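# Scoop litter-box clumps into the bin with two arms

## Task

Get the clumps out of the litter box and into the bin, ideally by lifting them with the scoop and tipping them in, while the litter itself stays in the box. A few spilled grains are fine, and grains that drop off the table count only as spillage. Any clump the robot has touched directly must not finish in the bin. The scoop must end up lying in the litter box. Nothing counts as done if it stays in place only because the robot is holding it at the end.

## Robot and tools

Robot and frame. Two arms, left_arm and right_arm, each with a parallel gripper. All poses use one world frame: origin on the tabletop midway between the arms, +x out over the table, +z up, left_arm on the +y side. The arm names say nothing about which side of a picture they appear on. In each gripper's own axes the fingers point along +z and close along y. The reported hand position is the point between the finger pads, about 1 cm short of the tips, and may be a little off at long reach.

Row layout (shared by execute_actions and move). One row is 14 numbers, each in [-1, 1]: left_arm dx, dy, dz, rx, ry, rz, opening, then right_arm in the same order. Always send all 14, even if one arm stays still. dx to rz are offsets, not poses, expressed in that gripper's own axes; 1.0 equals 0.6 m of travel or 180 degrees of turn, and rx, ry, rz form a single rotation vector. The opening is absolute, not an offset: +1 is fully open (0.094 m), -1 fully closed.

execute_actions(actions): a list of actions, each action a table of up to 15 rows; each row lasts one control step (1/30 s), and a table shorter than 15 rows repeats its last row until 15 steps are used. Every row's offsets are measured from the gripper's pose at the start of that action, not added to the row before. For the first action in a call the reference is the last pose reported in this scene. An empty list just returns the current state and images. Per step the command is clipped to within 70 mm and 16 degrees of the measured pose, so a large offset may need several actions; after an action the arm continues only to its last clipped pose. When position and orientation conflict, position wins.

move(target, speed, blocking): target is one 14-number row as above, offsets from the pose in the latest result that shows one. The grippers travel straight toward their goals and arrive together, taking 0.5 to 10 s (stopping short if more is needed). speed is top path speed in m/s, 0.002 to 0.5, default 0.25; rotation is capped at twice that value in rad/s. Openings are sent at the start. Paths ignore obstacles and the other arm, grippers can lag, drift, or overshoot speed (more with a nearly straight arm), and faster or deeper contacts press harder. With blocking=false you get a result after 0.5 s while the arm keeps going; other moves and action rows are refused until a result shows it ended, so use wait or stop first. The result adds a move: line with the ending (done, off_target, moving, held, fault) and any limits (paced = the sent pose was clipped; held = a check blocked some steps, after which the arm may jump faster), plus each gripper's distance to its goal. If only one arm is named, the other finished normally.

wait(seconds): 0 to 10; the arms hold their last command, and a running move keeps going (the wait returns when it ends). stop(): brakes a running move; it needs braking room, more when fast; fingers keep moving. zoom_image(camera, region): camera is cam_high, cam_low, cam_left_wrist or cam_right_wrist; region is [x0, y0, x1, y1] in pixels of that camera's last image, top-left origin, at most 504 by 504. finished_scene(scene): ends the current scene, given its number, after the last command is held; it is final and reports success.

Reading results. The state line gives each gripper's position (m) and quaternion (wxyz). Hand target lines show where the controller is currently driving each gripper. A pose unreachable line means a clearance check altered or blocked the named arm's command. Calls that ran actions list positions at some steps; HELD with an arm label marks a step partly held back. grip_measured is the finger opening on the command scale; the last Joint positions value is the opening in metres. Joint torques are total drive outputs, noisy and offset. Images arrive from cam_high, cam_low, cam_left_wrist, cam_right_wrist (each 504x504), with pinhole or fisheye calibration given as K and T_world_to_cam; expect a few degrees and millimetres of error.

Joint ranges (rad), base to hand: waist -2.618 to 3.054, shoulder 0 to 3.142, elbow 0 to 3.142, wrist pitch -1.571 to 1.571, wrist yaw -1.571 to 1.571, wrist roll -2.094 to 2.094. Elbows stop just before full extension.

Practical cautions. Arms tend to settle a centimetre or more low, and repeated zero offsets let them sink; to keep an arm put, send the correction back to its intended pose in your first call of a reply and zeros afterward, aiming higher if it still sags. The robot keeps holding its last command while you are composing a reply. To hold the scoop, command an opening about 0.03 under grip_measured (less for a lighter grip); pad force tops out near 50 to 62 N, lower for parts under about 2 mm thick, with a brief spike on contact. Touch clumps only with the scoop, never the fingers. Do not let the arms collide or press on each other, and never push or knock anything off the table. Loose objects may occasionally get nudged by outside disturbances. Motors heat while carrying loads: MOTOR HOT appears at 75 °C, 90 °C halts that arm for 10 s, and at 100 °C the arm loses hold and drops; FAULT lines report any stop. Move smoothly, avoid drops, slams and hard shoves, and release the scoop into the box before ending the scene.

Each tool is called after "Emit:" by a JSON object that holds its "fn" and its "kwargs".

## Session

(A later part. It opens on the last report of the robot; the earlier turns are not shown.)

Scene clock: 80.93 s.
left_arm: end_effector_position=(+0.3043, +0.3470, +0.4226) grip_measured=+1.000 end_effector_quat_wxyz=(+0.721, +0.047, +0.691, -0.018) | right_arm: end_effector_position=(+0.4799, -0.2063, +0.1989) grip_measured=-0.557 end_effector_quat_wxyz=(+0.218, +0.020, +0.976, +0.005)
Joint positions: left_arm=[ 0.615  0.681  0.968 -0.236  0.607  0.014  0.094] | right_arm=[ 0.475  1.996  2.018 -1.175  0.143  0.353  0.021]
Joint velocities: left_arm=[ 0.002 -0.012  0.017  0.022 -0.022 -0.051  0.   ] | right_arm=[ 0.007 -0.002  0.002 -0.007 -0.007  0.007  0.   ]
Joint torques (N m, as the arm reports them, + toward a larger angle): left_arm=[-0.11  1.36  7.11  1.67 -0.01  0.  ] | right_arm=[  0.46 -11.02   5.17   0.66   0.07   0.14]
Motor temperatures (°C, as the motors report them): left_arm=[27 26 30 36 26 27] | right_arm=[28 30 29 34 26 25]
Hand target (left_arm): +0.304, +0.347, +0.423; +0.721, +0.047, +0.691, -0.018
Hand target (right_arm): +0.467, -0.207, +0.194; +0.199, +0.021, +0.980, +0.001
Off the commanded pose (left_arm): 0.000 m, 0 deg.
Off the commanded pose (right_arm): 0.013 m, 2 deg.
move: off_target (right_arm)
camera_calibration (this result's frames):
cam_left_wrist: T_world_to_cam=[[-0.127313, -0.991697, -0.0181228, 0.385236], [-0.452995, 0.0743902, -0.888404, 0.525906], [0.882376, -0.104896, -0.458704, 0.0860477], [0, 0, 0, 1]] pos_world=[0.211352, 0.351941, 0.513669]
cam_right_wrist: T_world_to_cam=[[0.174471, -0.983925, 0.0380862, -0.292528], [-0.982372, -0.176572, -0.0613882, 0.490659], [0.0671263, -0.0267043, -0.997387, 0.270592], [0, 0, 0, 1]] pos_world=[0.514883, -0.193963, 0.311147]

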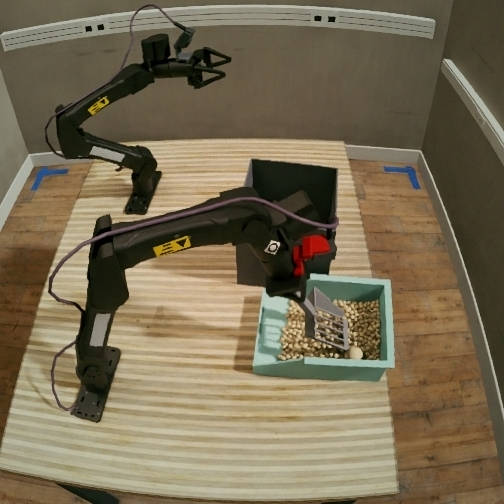

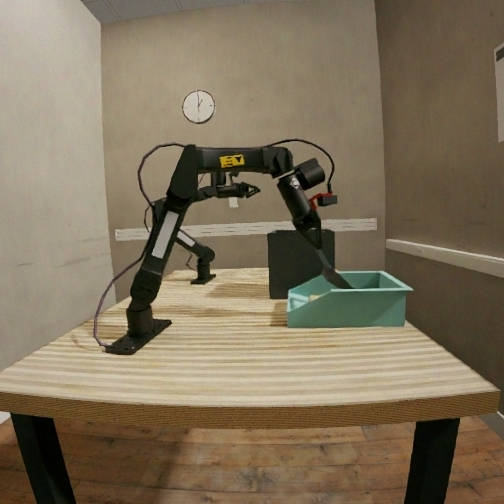

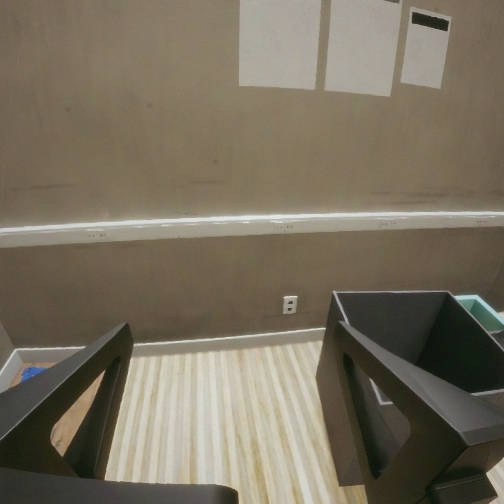

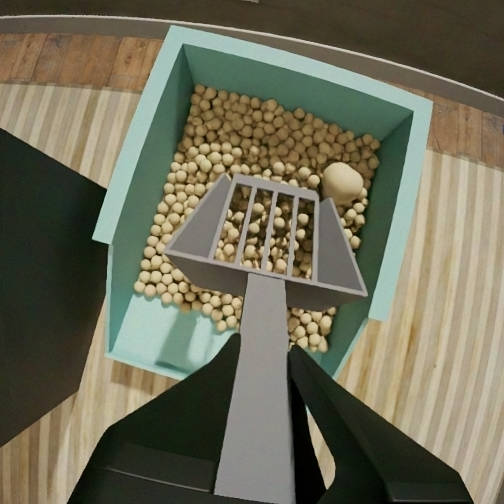

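Emit:
{"fn": "move", "kwargs": {"target": [0,0,0,0,0,0,1,0.09,-0.05,-0.08,0,-0.02,0,-0.65], "speed": 0.08}}

Emit:
{"fn": "move", "kwargs": {"target": [0,0,0,0,0,0,1,0.03,-0.01,0.09,0,-0.02,0,-0.65], "speed": 0.06}}

Emit:
{"fn": "move", "kwargs": {"target": [0,0,0,0,0,0,1,0,-0.015,0.11,0.01,-0.07,0,-0.65], "speed": 0.06}}

Scene clock: 82.57 s.
left_arm: end_effector_position=(+0.3043, +0.3470, +0.4226) grip_measured=+1.000 end_effector_quat_wxyz=(+0.721, +0.047, +0.691, -0.018) | right_arm: end_effector_position=(+0.4109, -0.2325, +0.2155) grip_measured=-0.557 end_effector_quat_wxyz=(+0.238, +0.023, +0.971, +0.008)
Joint positions: left_arm=[ 0.615  0.681  0.968 -0.236  0.607  0.014  0.094] | right_arm=[ 0.475  1.662  1.642 -1.094  0.151  0.354  0.021]
Joint velocities: left_arm=[ 0.002  0.002 -0.007 -0.007 -0.066 -0.066  0.   ] | right_arm=[-0.002 -0.002 -0.012  0.022 -0.037  0.022 -0.   ]
Joint torques (N m, as the arm reports them, + toward a larger angle): left_arm=[ 0.14  1.39  7.21  1.71 -0.02 -0.02] | right_arm=[-0.12 -8.77  5.41  1.19  0.21 -0.12]
Motor temperatures (°C, as the motors report them): left_arm=[27 26 30 36 26 27] | right_arm=[28 30 29 34 26 25]
Hand target (left_arm): +0.304, +0.347, +0.423; +0.721, +0.047, +0.691, -0.018
Hand target (right_arm): +0.410, -0.235, +0.219; +0.248, +0.021, +0.968, +0.005
Off the commanded pose (left_arm): 0.000 m, 0 deg.
Off the commanded pose (right_arm): 0.004 m, 1 deg.
move: done
camera_calibration (this result's frames):
cam_left_wrist: T_world_to_cam=[[-0.127313, -0.991697, -0.0181228, 0.385236], [-0.452995, 0.0743902, -0.888404, 0.525906], [0.882376, -0.104896, -0.458704, 0.0860477], [0, 0, 0, 1]] pos_world=[0.211352, 0.351941, 0.513669]
cam_right_wrist: T_world_to_cam=[[0.168943, -0.984849, 0.0391345, -0.305072], [-0.97985, -0.172112, -0.101346, 0.427856], [0.106546, -0.0212243, -0.994081, 0.275403], [0, 0, 0, 1]] pos_world=[0.441431, -0.220966, 0.329074]

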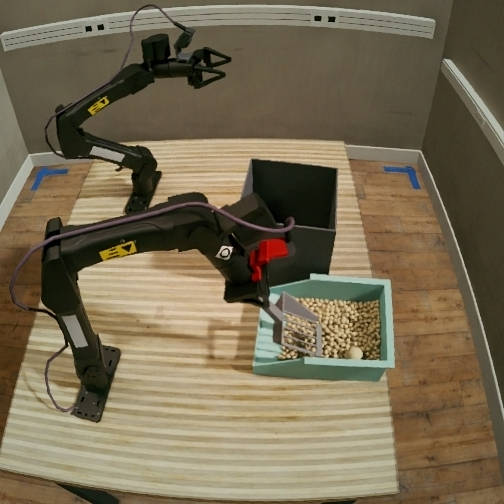

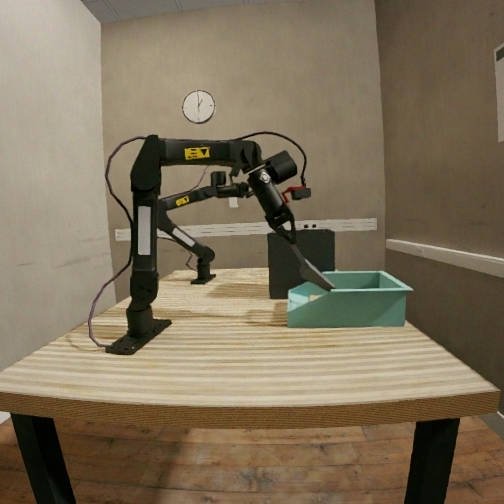

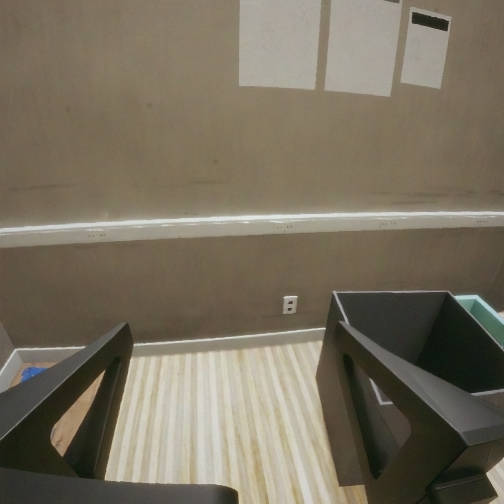

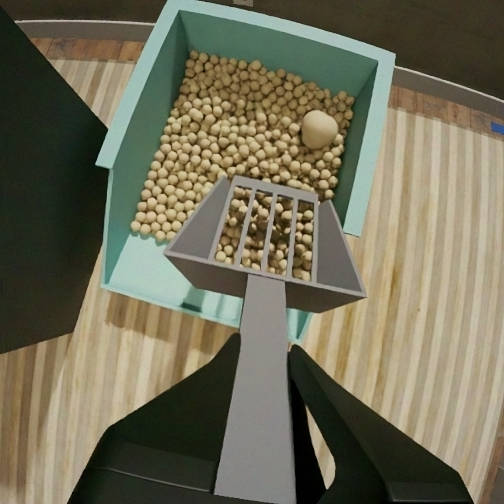

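Scene clock: 83.87 s.
left_arm: end_effector_position=(+0.3043, +0.3470, +0.4226) grip_measured=+1.000 end_effector_quat_wxyz=(+0.721, +0.047, +0.691, -0.018) | right_arm: end_effector_position=(+0.4248, -0.2301, +0.1668) grip_measured=-0.557 end_effector_quat_wxyz=(+0.278, +0.023, +0.960, +0.015)
Joint positions: left_arm=[ 0.615  0.681  0.968 -0.236  0.607  0.014  0.094] | right_arm=[ 0.475  1.622  1.364 -0.77   0.165  0.343  0.021]
Joint velocities: left_arm=[ 0.012 -0.022 -0.012 -0.007  0.007  0.022  0.   ] | right_arm=[-0.007 -0.022  0.007  0.007  0.007 -0.007 -0.002]
Joint torques (N m, as the arm reports them, + toward a larger angle): left_arm=[ 0.01  1.35  7.21  1.67  0.04 -0.04] | right_arm=[-0.86 -7.75  4.9   1.18  0.14 -0.1 ]
Motor temperatures (°C, as the motors report them): left_arm=[27 26 30 36 26 27] | right_arm=[28 30 29 34 26 25]
Hand target (left_arm): +0.304, +0.347, +0.423; +0.721, +0.047, +0.691, -0.018
Hand target (right_arm): +0.419, -0.237, +0.159; +0.268, +0.024, +0.963, +0.008
Off the commanded pose (left_arm): 0.000 m, 0 deg.
Off the commanded pose (right_arm): 0.012 m, 2 deg.
move: off_target (right_arm)
camera_calibration (this result's frames):
cam_left_wrist: T_world_to_cam=[[-0.127313, -0.991697, -0.0181228, 0.385236], [-0.452995, 0.0743902, -0.888404, 0.525906], [0.882376, -0.104896, -0.458704, 0.0860477], [0, 0, 0, 1]] pos_world=[0.211352, 0.351941, 0.513669]
cam_right_wrist: T_world_to_cam=[[0.167858, -0.984938, 0.0414834, -0.303117], [-0.967347, -0.172674, -0.185535, 0.445578], [0.189903, -0.00898541, -0.981762, 0.190924], [0, 0, 0, 1]] pos_world=[0.445652, -0.219896, 0.282686]

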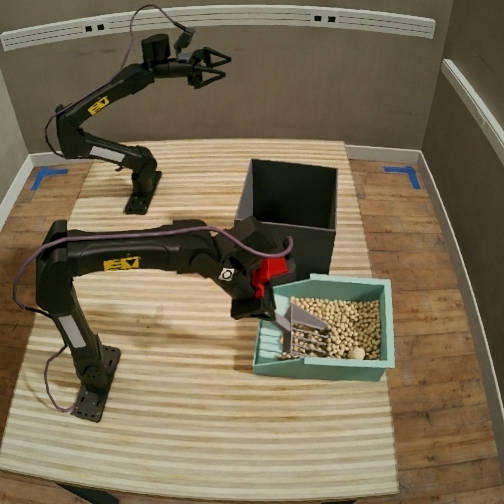

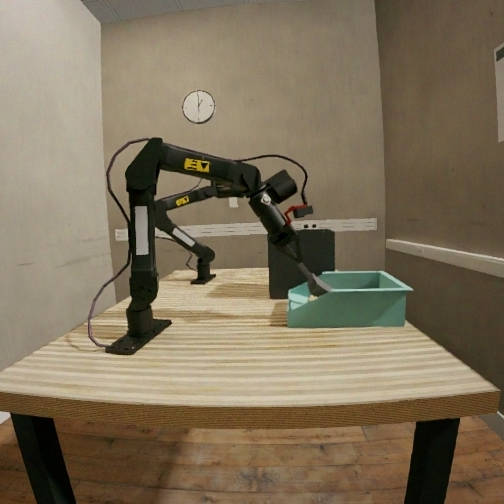

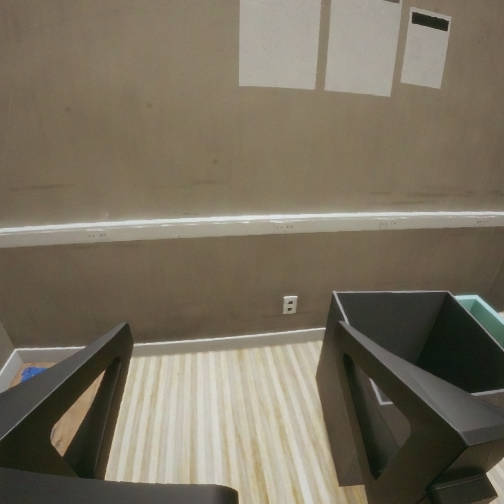

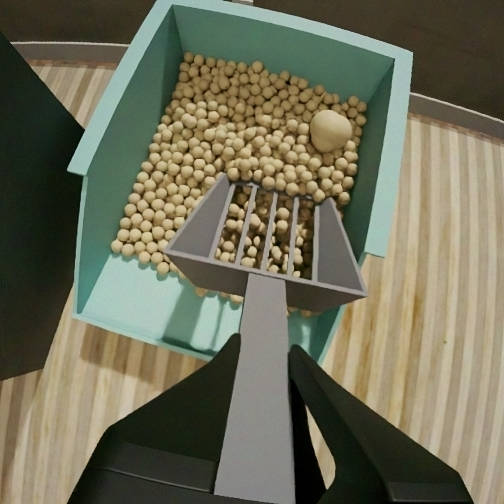

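Scene clock: 86.10 s.
left_arm: end_effector_position=(+0.3043, +0.3470, +0.4226) grip_measured=+1.000 end_effector_quat_wxyz=(+0.721, +0.047, +0.691, -0.018) | right_arm: end_effector_position=(+0.4619, -0.2307, +0.1294) grip_measured=-0.557 end_effector_quat_wxyz=(+0.397, +0.029, +0.917, +0.017)
Joint positions: left_arm=[ 0.615  0.681  0.968 -0.236  0.607  0.014  0.094] | right_arm=[ 0.475  1.631  1.063 -0.214  0.24   0.306  0.021]
Joint velocities: left_arm=[ 0.007  0.007 -0.017 -0.022 -0.022  0.051  0.   ] | right_arm=[-0.012 -0.007  0.007 -0.022 -0.022  0.037  0.001]
Joint torques (N m, as the arm reports them, + toward a larger angle): left_arm=[ 0.03  1.29  7.07  1.67  0.01 -0.02] | right_arm=[-0.26 -5.48  5.71  1.59  0.35 -0.07]
Motor temperatures (°C, as the motors report them): left_arm=[27 26 30 36 26 27] | right_arm=[28 30 29 34 26 25]
Hand target (left_arm): +0.304, +0.347, +0.423; +0.721, +0.047, +0.691, -0.018
Hand target (right_arm): +0.458, -0.238, +0.111; +0.381, +0.029, +0.924, -0.001
Off the commanded pose (left_arm): 0.000 m, 0 deg.
Off the commanded pose (right_arm): 0.020 m, 3 deg.
move: off_target (right_arm)
camera_calibration (this result's frames):
cam_left_wrist: T_world_to_cam=[[-0.127313, -0.991697, -0.0181228, 0.385236], [-0.452995, 0.0743902, -0.888404, 0.525906], [0.882376, -0.104896, -0.458704, 0.0860477], [0, 0, 0, 1]] pos_world=[0.211352, 0.351941, 0.513669]
cam_right_wrist: T_world_to_cam=[[0.135863, -0.98777, 0.0764901, -0.298772], [-0.892999, -0.155532, -0.42233, 0.474709], [0.429061, -0.0109264, -0.903209, 0.0261415], [0, 0, 0, 1]] pos_world=[0.45329, -0.221, 0.246948]

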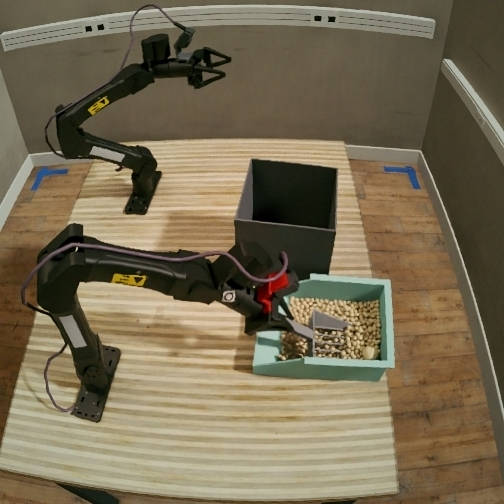

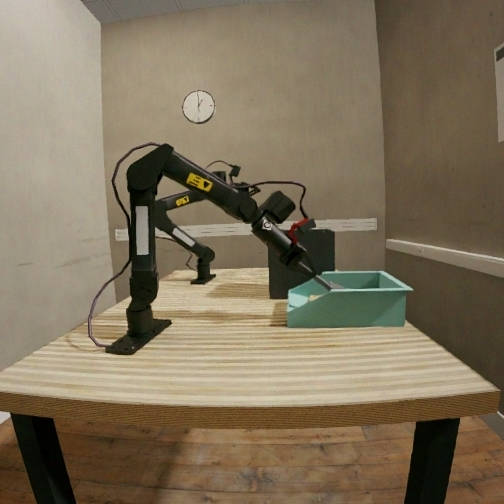

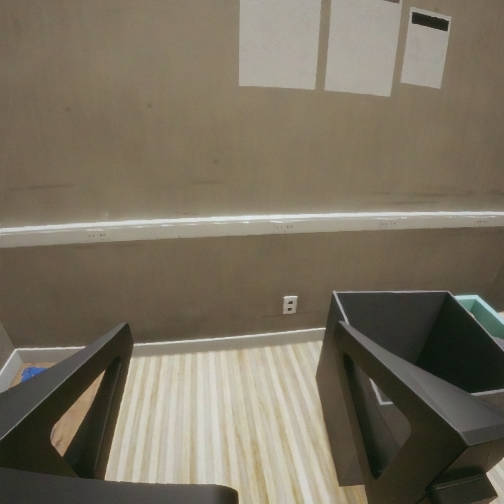

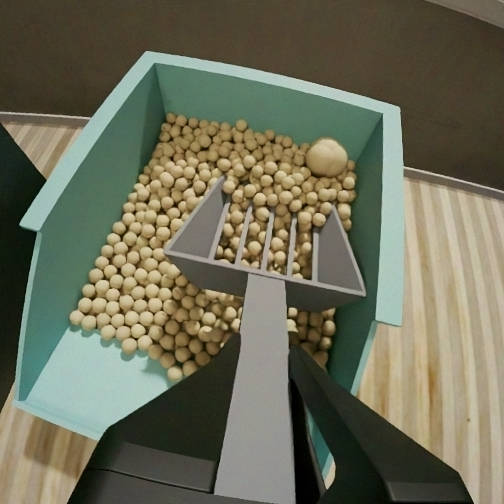

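Emit:
{"fn": "move", "kwargs": {"target": [0,0,0,0,0,0,1,-0.01,-0.015,0.085,0.03,-0.03,0.01,-0.65], "speed": 0.05}}

Emit:
{"fn": "move", "kwargs": {"target": [0,0,0,0,0,0,1,0.01,-0.01,0.01,0.01,-0.09,0,-0.65], "speed": 0.06}}

Scene clock: 87.97 s.
left_arm: end_effector_position=(+0.3043, +0.3470, +0.4226) grip_measured=+1.000 end_effector_quat_wxyz=(+0.721, +0.047, +0.691, -0.018) | right_arm: end_effector_position=(+0.4961, -0.2268, +0.1128) grip_measured=-0.557 end_effector_quat_wxyz=(+0.441, +0.045, +0.896, +0.004)
Joint positions: left_arm=[ 0.615  0.681  0.968 -0.236  0.607  0.014  0.094] | right_arm=[0.483 1.76  1.063 0.002 0.307 0.306 0.021]
Joint velocities: left_arm=[-0.012 -0.007  0.022  0.037 -0.037  0.022  0.   ] | right_arm=[-0.012 -0.002 -0.007 -0.022  0.022  0.037 -0.001]
Joint torques (N m, as the arm reports them, + toward a larger angle): left_arm=[-0.08  1.49  7.13  1.67  0.02 -0.04] | right_arm=[-0.87 -5.04  8.    1.82  0.65  0.11]
Motor temperatures (°C, as the motors report them): left_arm=[27 26 30 36 26 27] | right_arm=[28 30 29 35 26 25]
Hand target (left_arm): +0.304, +0.347, +0.423; +0.721, +0.047, +0.691, -0.018
Hand target (right_arm): +0.501, -0.239, +0.099; +0.438, +0.063, +0.897, -0.020
Off the commanded pose (left_arm): 0.000 m, 0 deg.
Off the commanded pose (right_arm): 0.020 m, 4 deg.
move: off_target (right_arm)
camera_calibration (this result's frames):
cam_left_wrist: T_world_to_cam=[[-0.127313, -0.991697, -0.0181228, 0.385236], [-0.452995, 0.0743902, -0.888404, 0.525906], [0.882376, -0.104896, -0.458704, 0.0860477], [0, 0, 0, 1]] pos_world=[0.211352, 0.351941, 0.513669]
cam_right_wrist: T_world_to_cam=[[0.0856288, -0.991277, 0.100192, -0.276887], [-0.853808, -0.124836, -0.505398, 0.495752], [0.513497, -0.0422677, -0.85705, -0.0577644], [0, 0, 0, 1]] pos_world=[0.476649, -0.215025, 0.228787]

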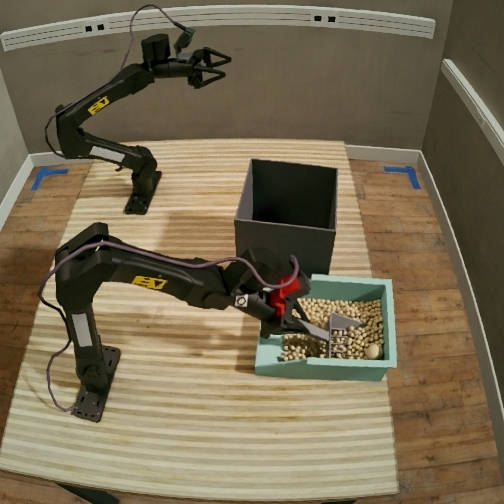

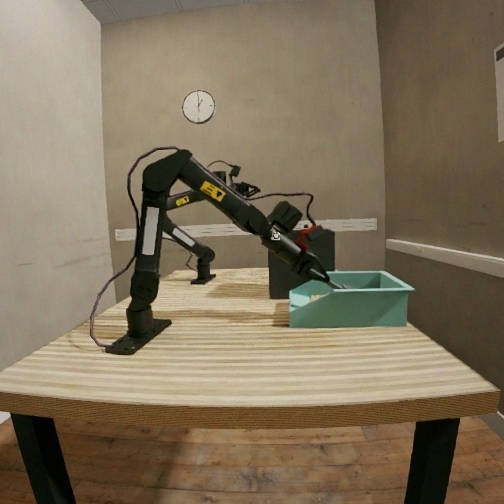

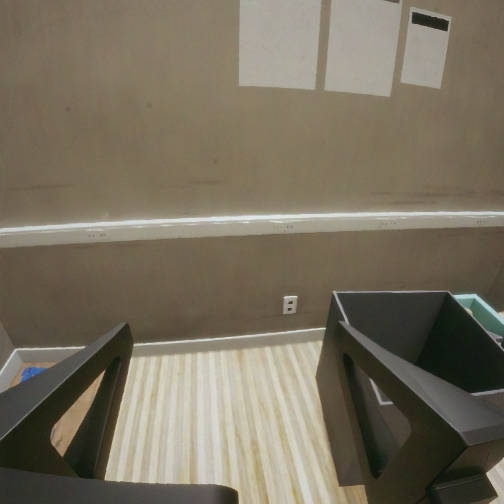

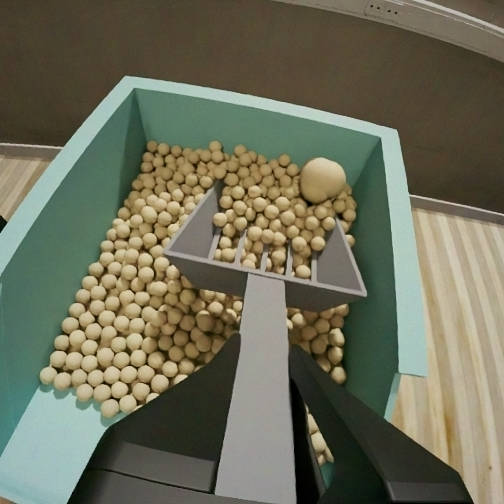

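Scene clock: 90.70 s.
left_arm: end_effector_position=(+0.3043, +0.3470, +0.4226) grip_measured=+1.000 end_effector_quat_wxyz=(+0.721, +0.047, +0.691, -0.018) | right_arm: end_effector_position=(+0.4915, -0.2261, +0.1064) grip_measured=-0.557 end_effector_quat_wxyz=(+0.550, +0.044, +0.834, -0.001)
Joint positions: left_arm=[ 0.615  0.681  0.968 -0.236  0.607  0.014  0.094] | right_arm=[0.522 1.785 0.807 0.534 0.405 0.235 0.021]
Joint velocities: left_arm=[-0.002 -0.007 -0.007 -0.022 -0.037  0.007  0.   ] | right_arm=[ 0.002  0.046 -0.002  0.007  0.037 -0.066 -0.001]
Joint torques (N m, as the arm reports them, + toward a larger angle): left_arm=[ 0.08  1.26  7.05  1.68  0.04 -0.08] | right_arm=[-0.39 -5.86  6.28  2.19  0.44 -0.04]
Motor temperatures (°C, as the motors report them): left_arm=[27 26 30 36 26 27] | right_arm=[28 29 29 36 26 25]
Hand target (left_arm): +0.304, +0.347, +0.423; +0.721, +0.047, +0.691, -0.018
Hand target (right_arm): +0.496, -0.233, +0.105; +0.561, +0.053, +0.826, -0.014
Off the commanded pose (left_arm): 0.000 m, 0 deg.
Off the commanded pose (right_arm): 0.009 m, 3 deg.
move: off_target (right_arm)
camera_calibration (this result's frames):
cam_left_wrist: T_world_to_cam=[[-0.127313, -0.991697, -0.0181228, 0.385236], [-0.452995, 0.0743902, -0.888404, 0.525906], [0.882376, -0.104896, -0.458704, 0.0860477], [0, 0, 0, 1]] pos_world=[0.211352, 0.351941, 0.513669]
cam_right_wrist: T_world_to_cam=[[0.0477973, -0.989381, 0.137259, -0.260066], [-0.703437, -0.130902, -0.698599, 0.433959], [0.709148, -0.0631622, -0.702225, -0.178221], [0, 0, 0, 1]] pos_world=[0.444079, -0.211756, 0.213709]

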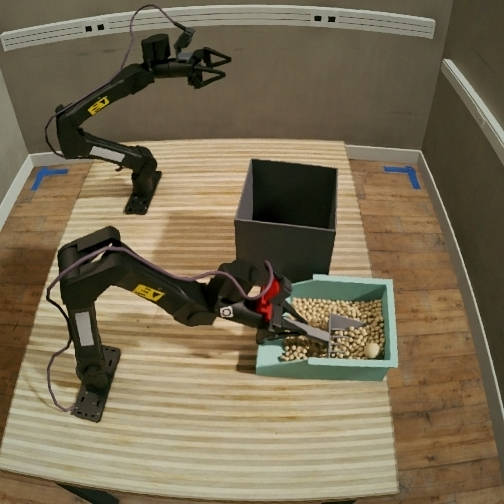

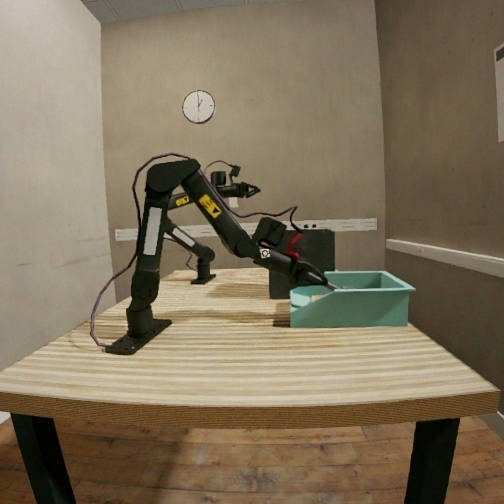

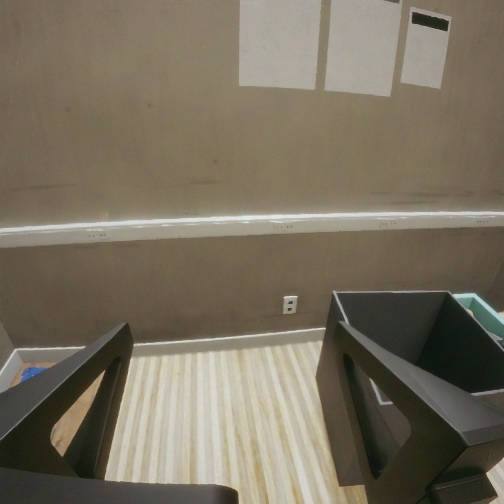

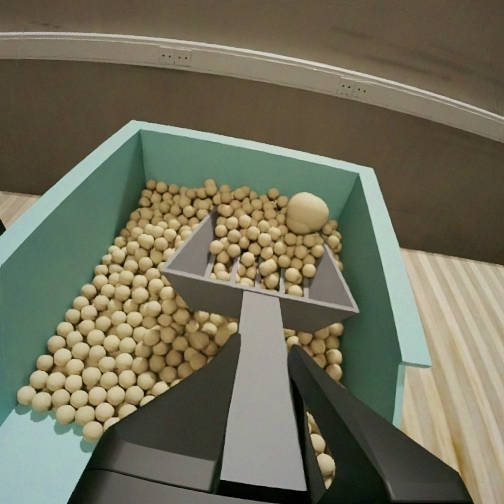

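Scoop pivoted down ~8° in grip, but clump is over it.

Emit:
{"fn": "move", "kwargs": {"target": [0,0,0,0,0,0,1,-0.03,-0.005,-0.03,0,-0.08,-0.03,-0.7], "speed": 0.05}}

Scene clock: 94.17 s.
left_arm: end_effector_position=(+0.3043, +0.3470, +0.4226) grip_measured=+1.000 end_effector_quat_wxyz=(+0.721, +0.047, +0.691, -0.018) | right_arm: end_effector_position=(+0.4817, -0.2304, +0.1295) grip_measured=-0.557 end_effector_quat_wxyz=(+0.643, +0.005, +0.766, -0.027)
Joint positions: left_arm=[ 0.615  0.681  0.968 -0.236  0.607  0.014  0.094] | right_arm=[0.535 1.813 0.649 0.972 0.443 0.047 0.021]
Joint velocities: left_arm=[-0.017  0.002 -0.017 -0.037 -0.11  -0.007  0.   ] | right_arm=[-0.002  0.007  0.002  0.037  0.022  0.022 -0.   ]
Joint torques (N m, as the arm reports them, + toward a larger angle): left_arm=[ 0.04  1.45  7.22  1.7   0.02 -0.05] | right_arm=[ 0.35 -6.32  5.68  2.16  0.21 -0.1 ]
Motor temperatures (°C, as the motors report them): left_arm=[27 26 30 36 26 27] | right_arm=[28 29 29 37 26 25]
Hand target (left_arm): +0.304, +0.347, +0.423; +0.721, +0.047, +0.691, -0.018
Hand target (right_arm): +0.482, -0.229, +0.130; +0.649, +0.004, +0.760, -0.030
Off the commanded pose (left_arm): 0.000 m, 0 deg.
Off the commanded pose (right_arm): 0.001 m, 1 deg.
move: done
camera_calibration (this result's frames):
cam_left_wrist: T_world_to_cam=[[-0.127313, -0.991697, -0.0181228, 0.385236], [-0.452995, 0.0743902, -0.888404, 0.525906], [0.882376, -0.104896, -0.458704, 0.0860477], [0, 0, 0, 1]] pos_world=[0.211352, 0.351941, 0.513669]
cam_right_wrist: T_world_to_cam=[[0.0349473, -0.970239, 0.239616, -0.269656], [-0.523993, -0.221952, -0.822295, 0.351199], [0.851005, -0.09682, -0.516155, -0.255513], [0, 0, 0, 1]] pos_world=[0.410892, -0.20842, 0.221518]

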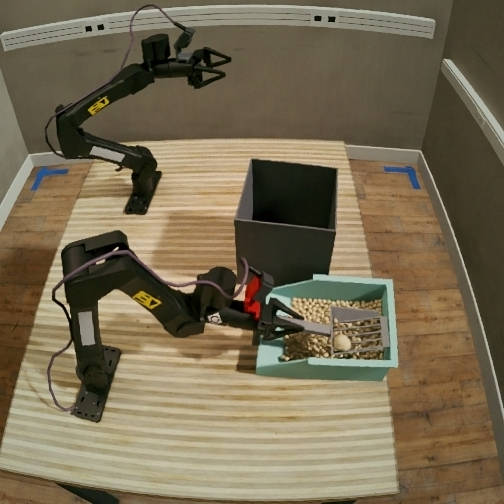

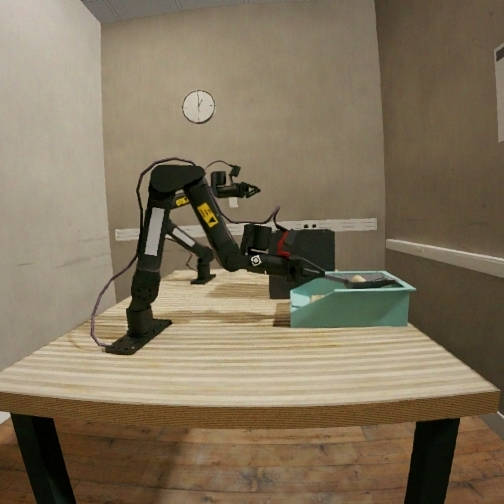

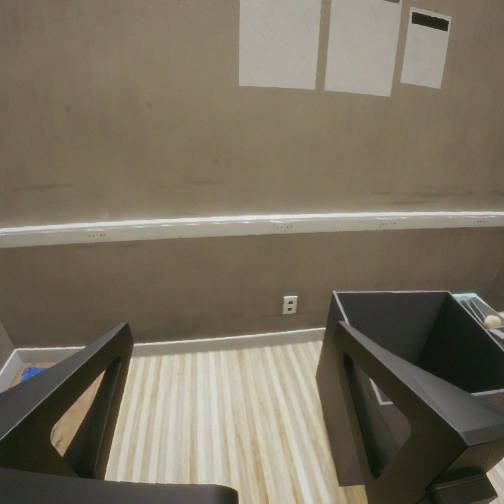

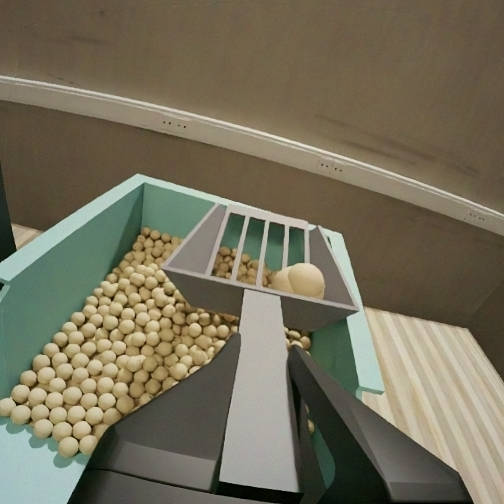

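Emit:
{"fn": "move", "kwargs": {"target": [0,0,0,0,0,0,1,-0.4,0.03,-0.17,0,-0.05,0,-0.7], "speed": 0.12}}

Emit:
{"fn": "move", "kwargs": {"target": [0,0,0,0,0,0,1,-0.06,0.22,-0.1,-0.28,-0.035,-0.03,-0.7], "speed": 0.15}}

Emit:
{"fn": "move", "kwargs": {"target": [0,0,0,0,0,0,1,-0.03,0,0,0,0.2,0,-0.7], "speed": 0.15}}

Scene clock: 97.23 s.
left_arm: end_effector_position=(+0.3043, +0.3470, +0.4226) grip_measured=+1.000 end_effector_quat_wxyz=(+0.721, +0.047, +0.691, -0.018) | right_arm: end_effector_position=(+0.4316, -0.1979, +0.3552) grip_measured=-0.557 end_effector_quat_wxyz=(+0.681, -0.006, +0.731, -0.036)
Joint positions: left_arm=[ 0.615  0.681  0.968 -0.236  0.607  0.014  0.094] | right_arm=[ 0.719  1.307  1.067  0.154  0.629 -0.011  0.021]
Joint velocities: left_arm=[-0.017 -0.007 -0.007  0.037  0.037 -0.007  0.   ] | right_arm=[-0.002 -0.002  0.002 -0.066 -0.037 -0.007  0.   ]
Joint torques (N m, as the arm reports them, + toward a larger angle): left_arm=[-0.06  1.4   7.16  1.66  0.01 -0.03] | right_arm=[ 0.84 -6.52 11.38  1.91  0.18 -0.11]
Motor temperatures (°C, as the motors report them): left_arm=[27 26 30 36 26 27] | right_arm=[28 29 29 38 26 25]
Hand target (left_arm): +0.304, +0.347, +0.423; +0.721, +0.047, +0.691, -0.018
Hand target (right_arm): +0.425, -0.198, +0.381; +0.701, +0.003, +0.713, -0.026
Off the commanded pose (left_arm): 0.000 m, 0 deg.
Off the commanded pose (right_arm): 0.029 m, 3 deg.
move: off_target (right_arm)
camera_calibration (this result's frames):
cam_left_wrist: T_world_to_cam=[[-0.127313, -0.991697, -0.0181228, 0.385236], [-0.452995, 0.0743902, -0.888404, 0.525906], [0.882376, -0.104896, -0.458704, 0.0860477], [0, 0, 0, 1]] pos_world=[0.211352, 0.351941, 0.513669]
cam_right_wrist: T_world_to_cam=[[0.0143036, -0.962515, 0.27085, -0.291133], [-0.435764, -0.249801, -0.864702, 0.489227], [0.899947, -0.105658, -0.423003, -0.149189], [0, 0, 0, 1]] pos_world=[0.351614, -0.173774, 0.438781]

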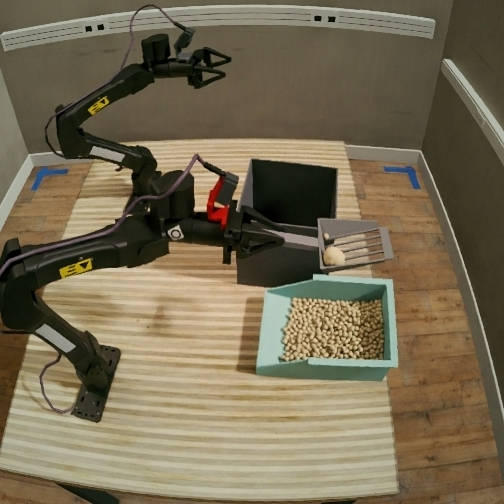

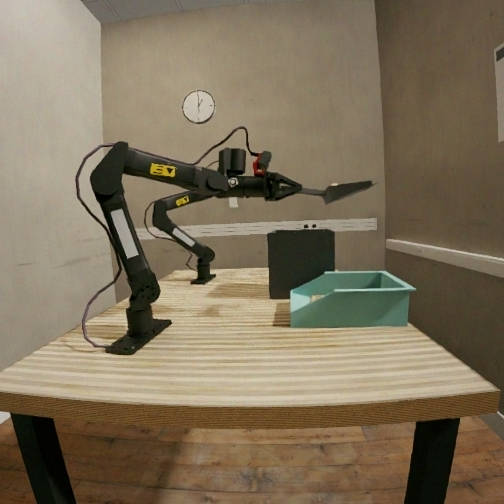

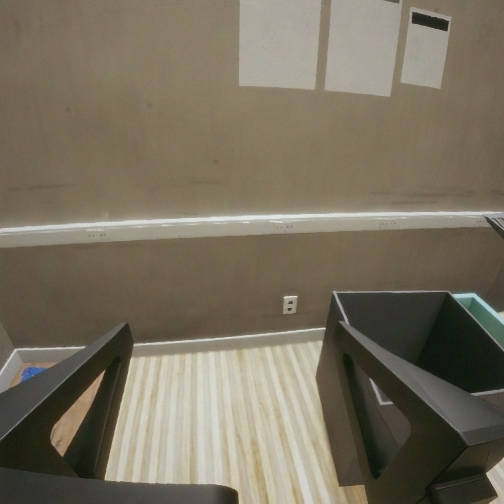

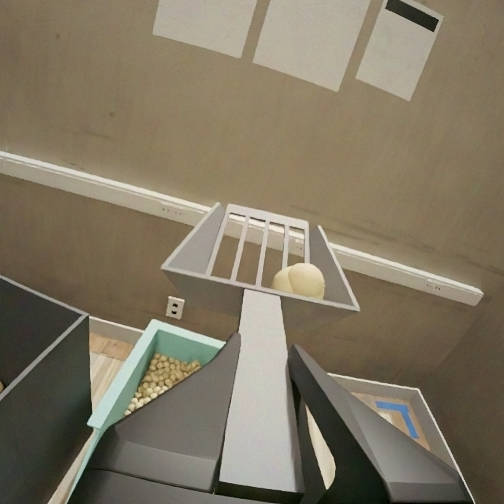

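Scene clock: 100.70 s.
left_arm: end_effector_position=(+0.3043, +0.3470, +0.4226) grip_measured=+1.000 end_effector_quat_wxyz=(+0.721, +0.047, +0.691, -0.018) | right_arm: end_effector_position=(+0.3753, -0.0588, +0.3657) grip_measured=-0.557 end_effector_quat_wxyz=(+0.626, -0.331, +0.660, +0.251)
Joint positions: left_arm=[ 0.615  0.681  0.968 -0.236  0.607  0.014  0.094] | right_arm=[ 0.706  1.317  1.132  0.091 -0.273 -0.11   0.021]
Joint velocities: left_arm=[-0.002 -0.007 -0.017 -0.051 -0.037  0.007  0.   ] | right_arm=[-0.017 -0.007 -0.017 -0.066 -0.037  0.081 -0.001]
Joint torques (N m, as the arm reports them, + toward a larger angle): left_arm=[-0.12  1.33  7.15  1.63 -0.01 -0.02] | right_arm=[-1.   -4.59 12.01  2.09 -0.05 -0.15]
Motor temperatures (°C, as the motors report them): left_arm=[27 26 30 36 26 27] | right_arm=[28 29 30 38 26 25]
Hand target (left_arm): +0.304, +0.347, +0.423; +0.721, +0.047, +0.691, -0.018
Hand target (right_arm): +0.379, -0.061, +0.385; +0.645, -0.330, +0.643, +0.248
Off the commanded pose (left_arm): 0.000 m, 0 deg.
Off the commanded pose (right_arm): 0.022 m, 4 deg.
move: off_target (right_arm)
camera_calibration (this result's frames):
cam_left_wrist: T_world_to_cam=[[-0.127313, -0.991697, -0.0181228, 0.385236], [-0.452995, 0.0743902, -0.888404, 0.525906], [0.882376, -0.104896, -0.458704, 0.0860477], [0, 0, 0, 1]] pos_world=[0.211352, 0.351941, 0.513669]
cam_right_wrist: T_world_to_cam=[[0.757901, -0.58317, 0.292402, -0.423904], [-0.0747439, -0.522888, -0.849118, 0.351269], [0.648074, 0.621692, -0.439886, 0.064096], [0, 0, 0, 1]] pos_world=[0.305993, -0.103382, 0.450415]

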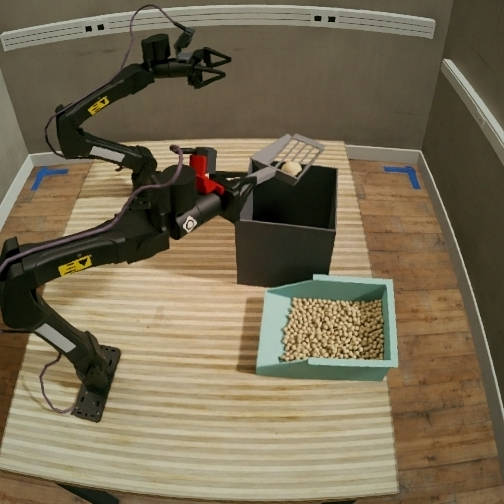

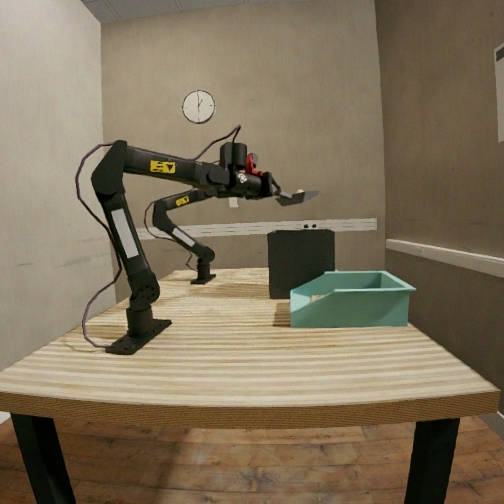

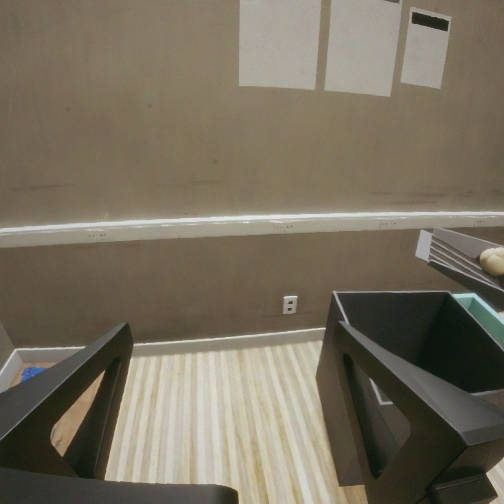

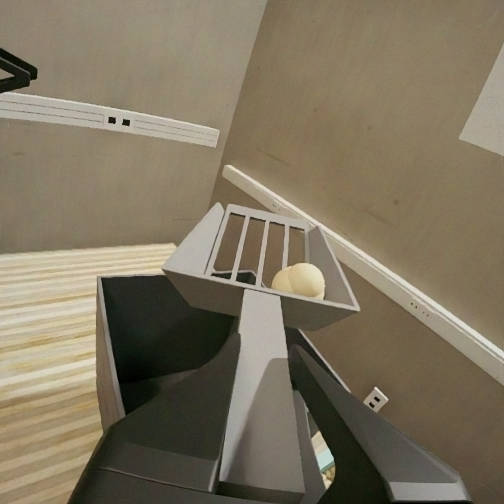

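Scene clock: 103.50 s.
left_arm: end_effector_position=(+0.3043, +0.3470, +0.4226) grip_measured=+1.000 end_effector_quat_wxyz=(+0.721, +0.047, +0.691, -0.018) | right_arm: end_effector_position=(+0.3768, -0.0610, +0.3777) grip_measured=-0.557 end_effector_quat_wxyz=(+0.388, -0.385, +0.827, +0.130)
Joint positions: left_arm=[ 0.615  0.681  0.968 -0.236  0.607  0.014  0.094] | right_arm=[ 0.771  1.781  2.262 -1.213 -0.09  -0.193  0.021]
Joint velocities: left_arm=[-0.002  0.002 -0.002  0.037 -0.007 -0.022  0.   ] | right_arm=[ 0.002 -0.007  0.007 -0.066 -0.11  -0.022 -0.   ]
Joint torques (N m, as the arm reports them, + toward a larger angle): left_arm=[ 0.02  1.34  7.05  1.7   0.02 -0.04] | right_arm=[ 0.73 -6.29  9.34  1.59  0.06 -0.11]
Motor temperatures (°C, as the motors report them): left_arm=[27 26 30 36 26 27] | right_arm=[28 29 30 38 26 25]
Hand target (left_arm): +0.304, +0.347, +0.423; +0.721, +0.047, +0.691, -0.018
Hand target (right_arm): +0.375, -0.056, +0.384; +0.395, -0.392, +0.821, +0.130
Off the commanded pose (left_arm): 0.000 m, 0 deg.
Off the commanded pose (right_arm): 0.008 m, 1 deg.
move: done
camera_calibration (this result's frames):
cam_left_wrist: T_world_to_cam=[[-0.127313, -0.991697, -0.0181228, 0.385236], [-0.452995, 0.0743902, -0.888404, 0.525906], [0.882376, -0.104896, -0.458704, 0.0860477], [0, 0, 0, 1]] pos_world=[0.211352, 0.351941, 0.513669]
cam_right_wrist: T_world_to_cam=[[0.827793, -0.518011, 0.215463, -0.423175], [-0.403736, -0.816687, -0.412333, 0.301546], [0.389559, 0.254336, -0.885188, 0.312928], [0, 0, 0, 1]] pos_world=[0.350143, -0.0525291, 0.492516]

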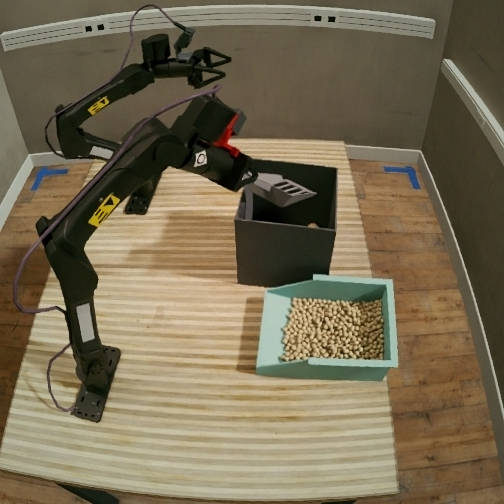

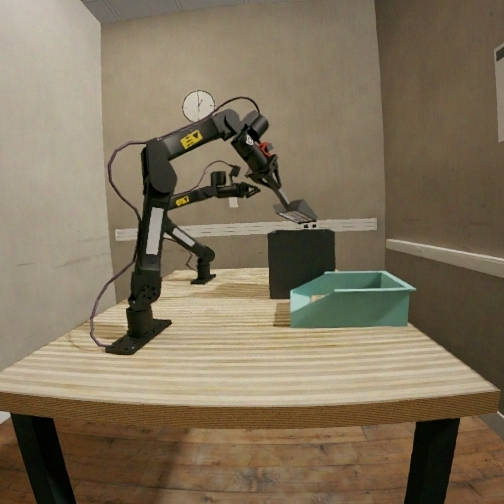

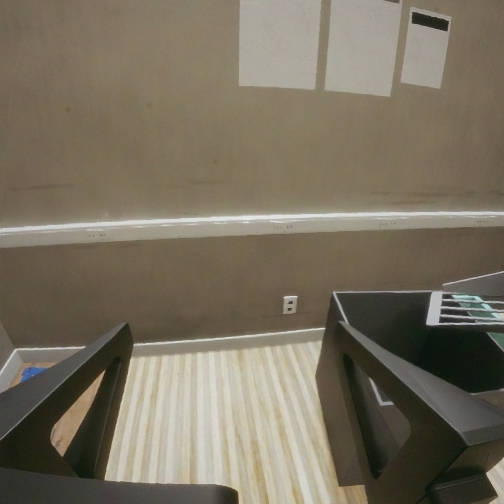

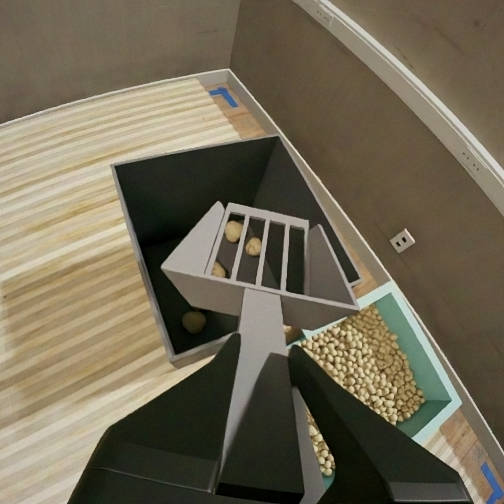

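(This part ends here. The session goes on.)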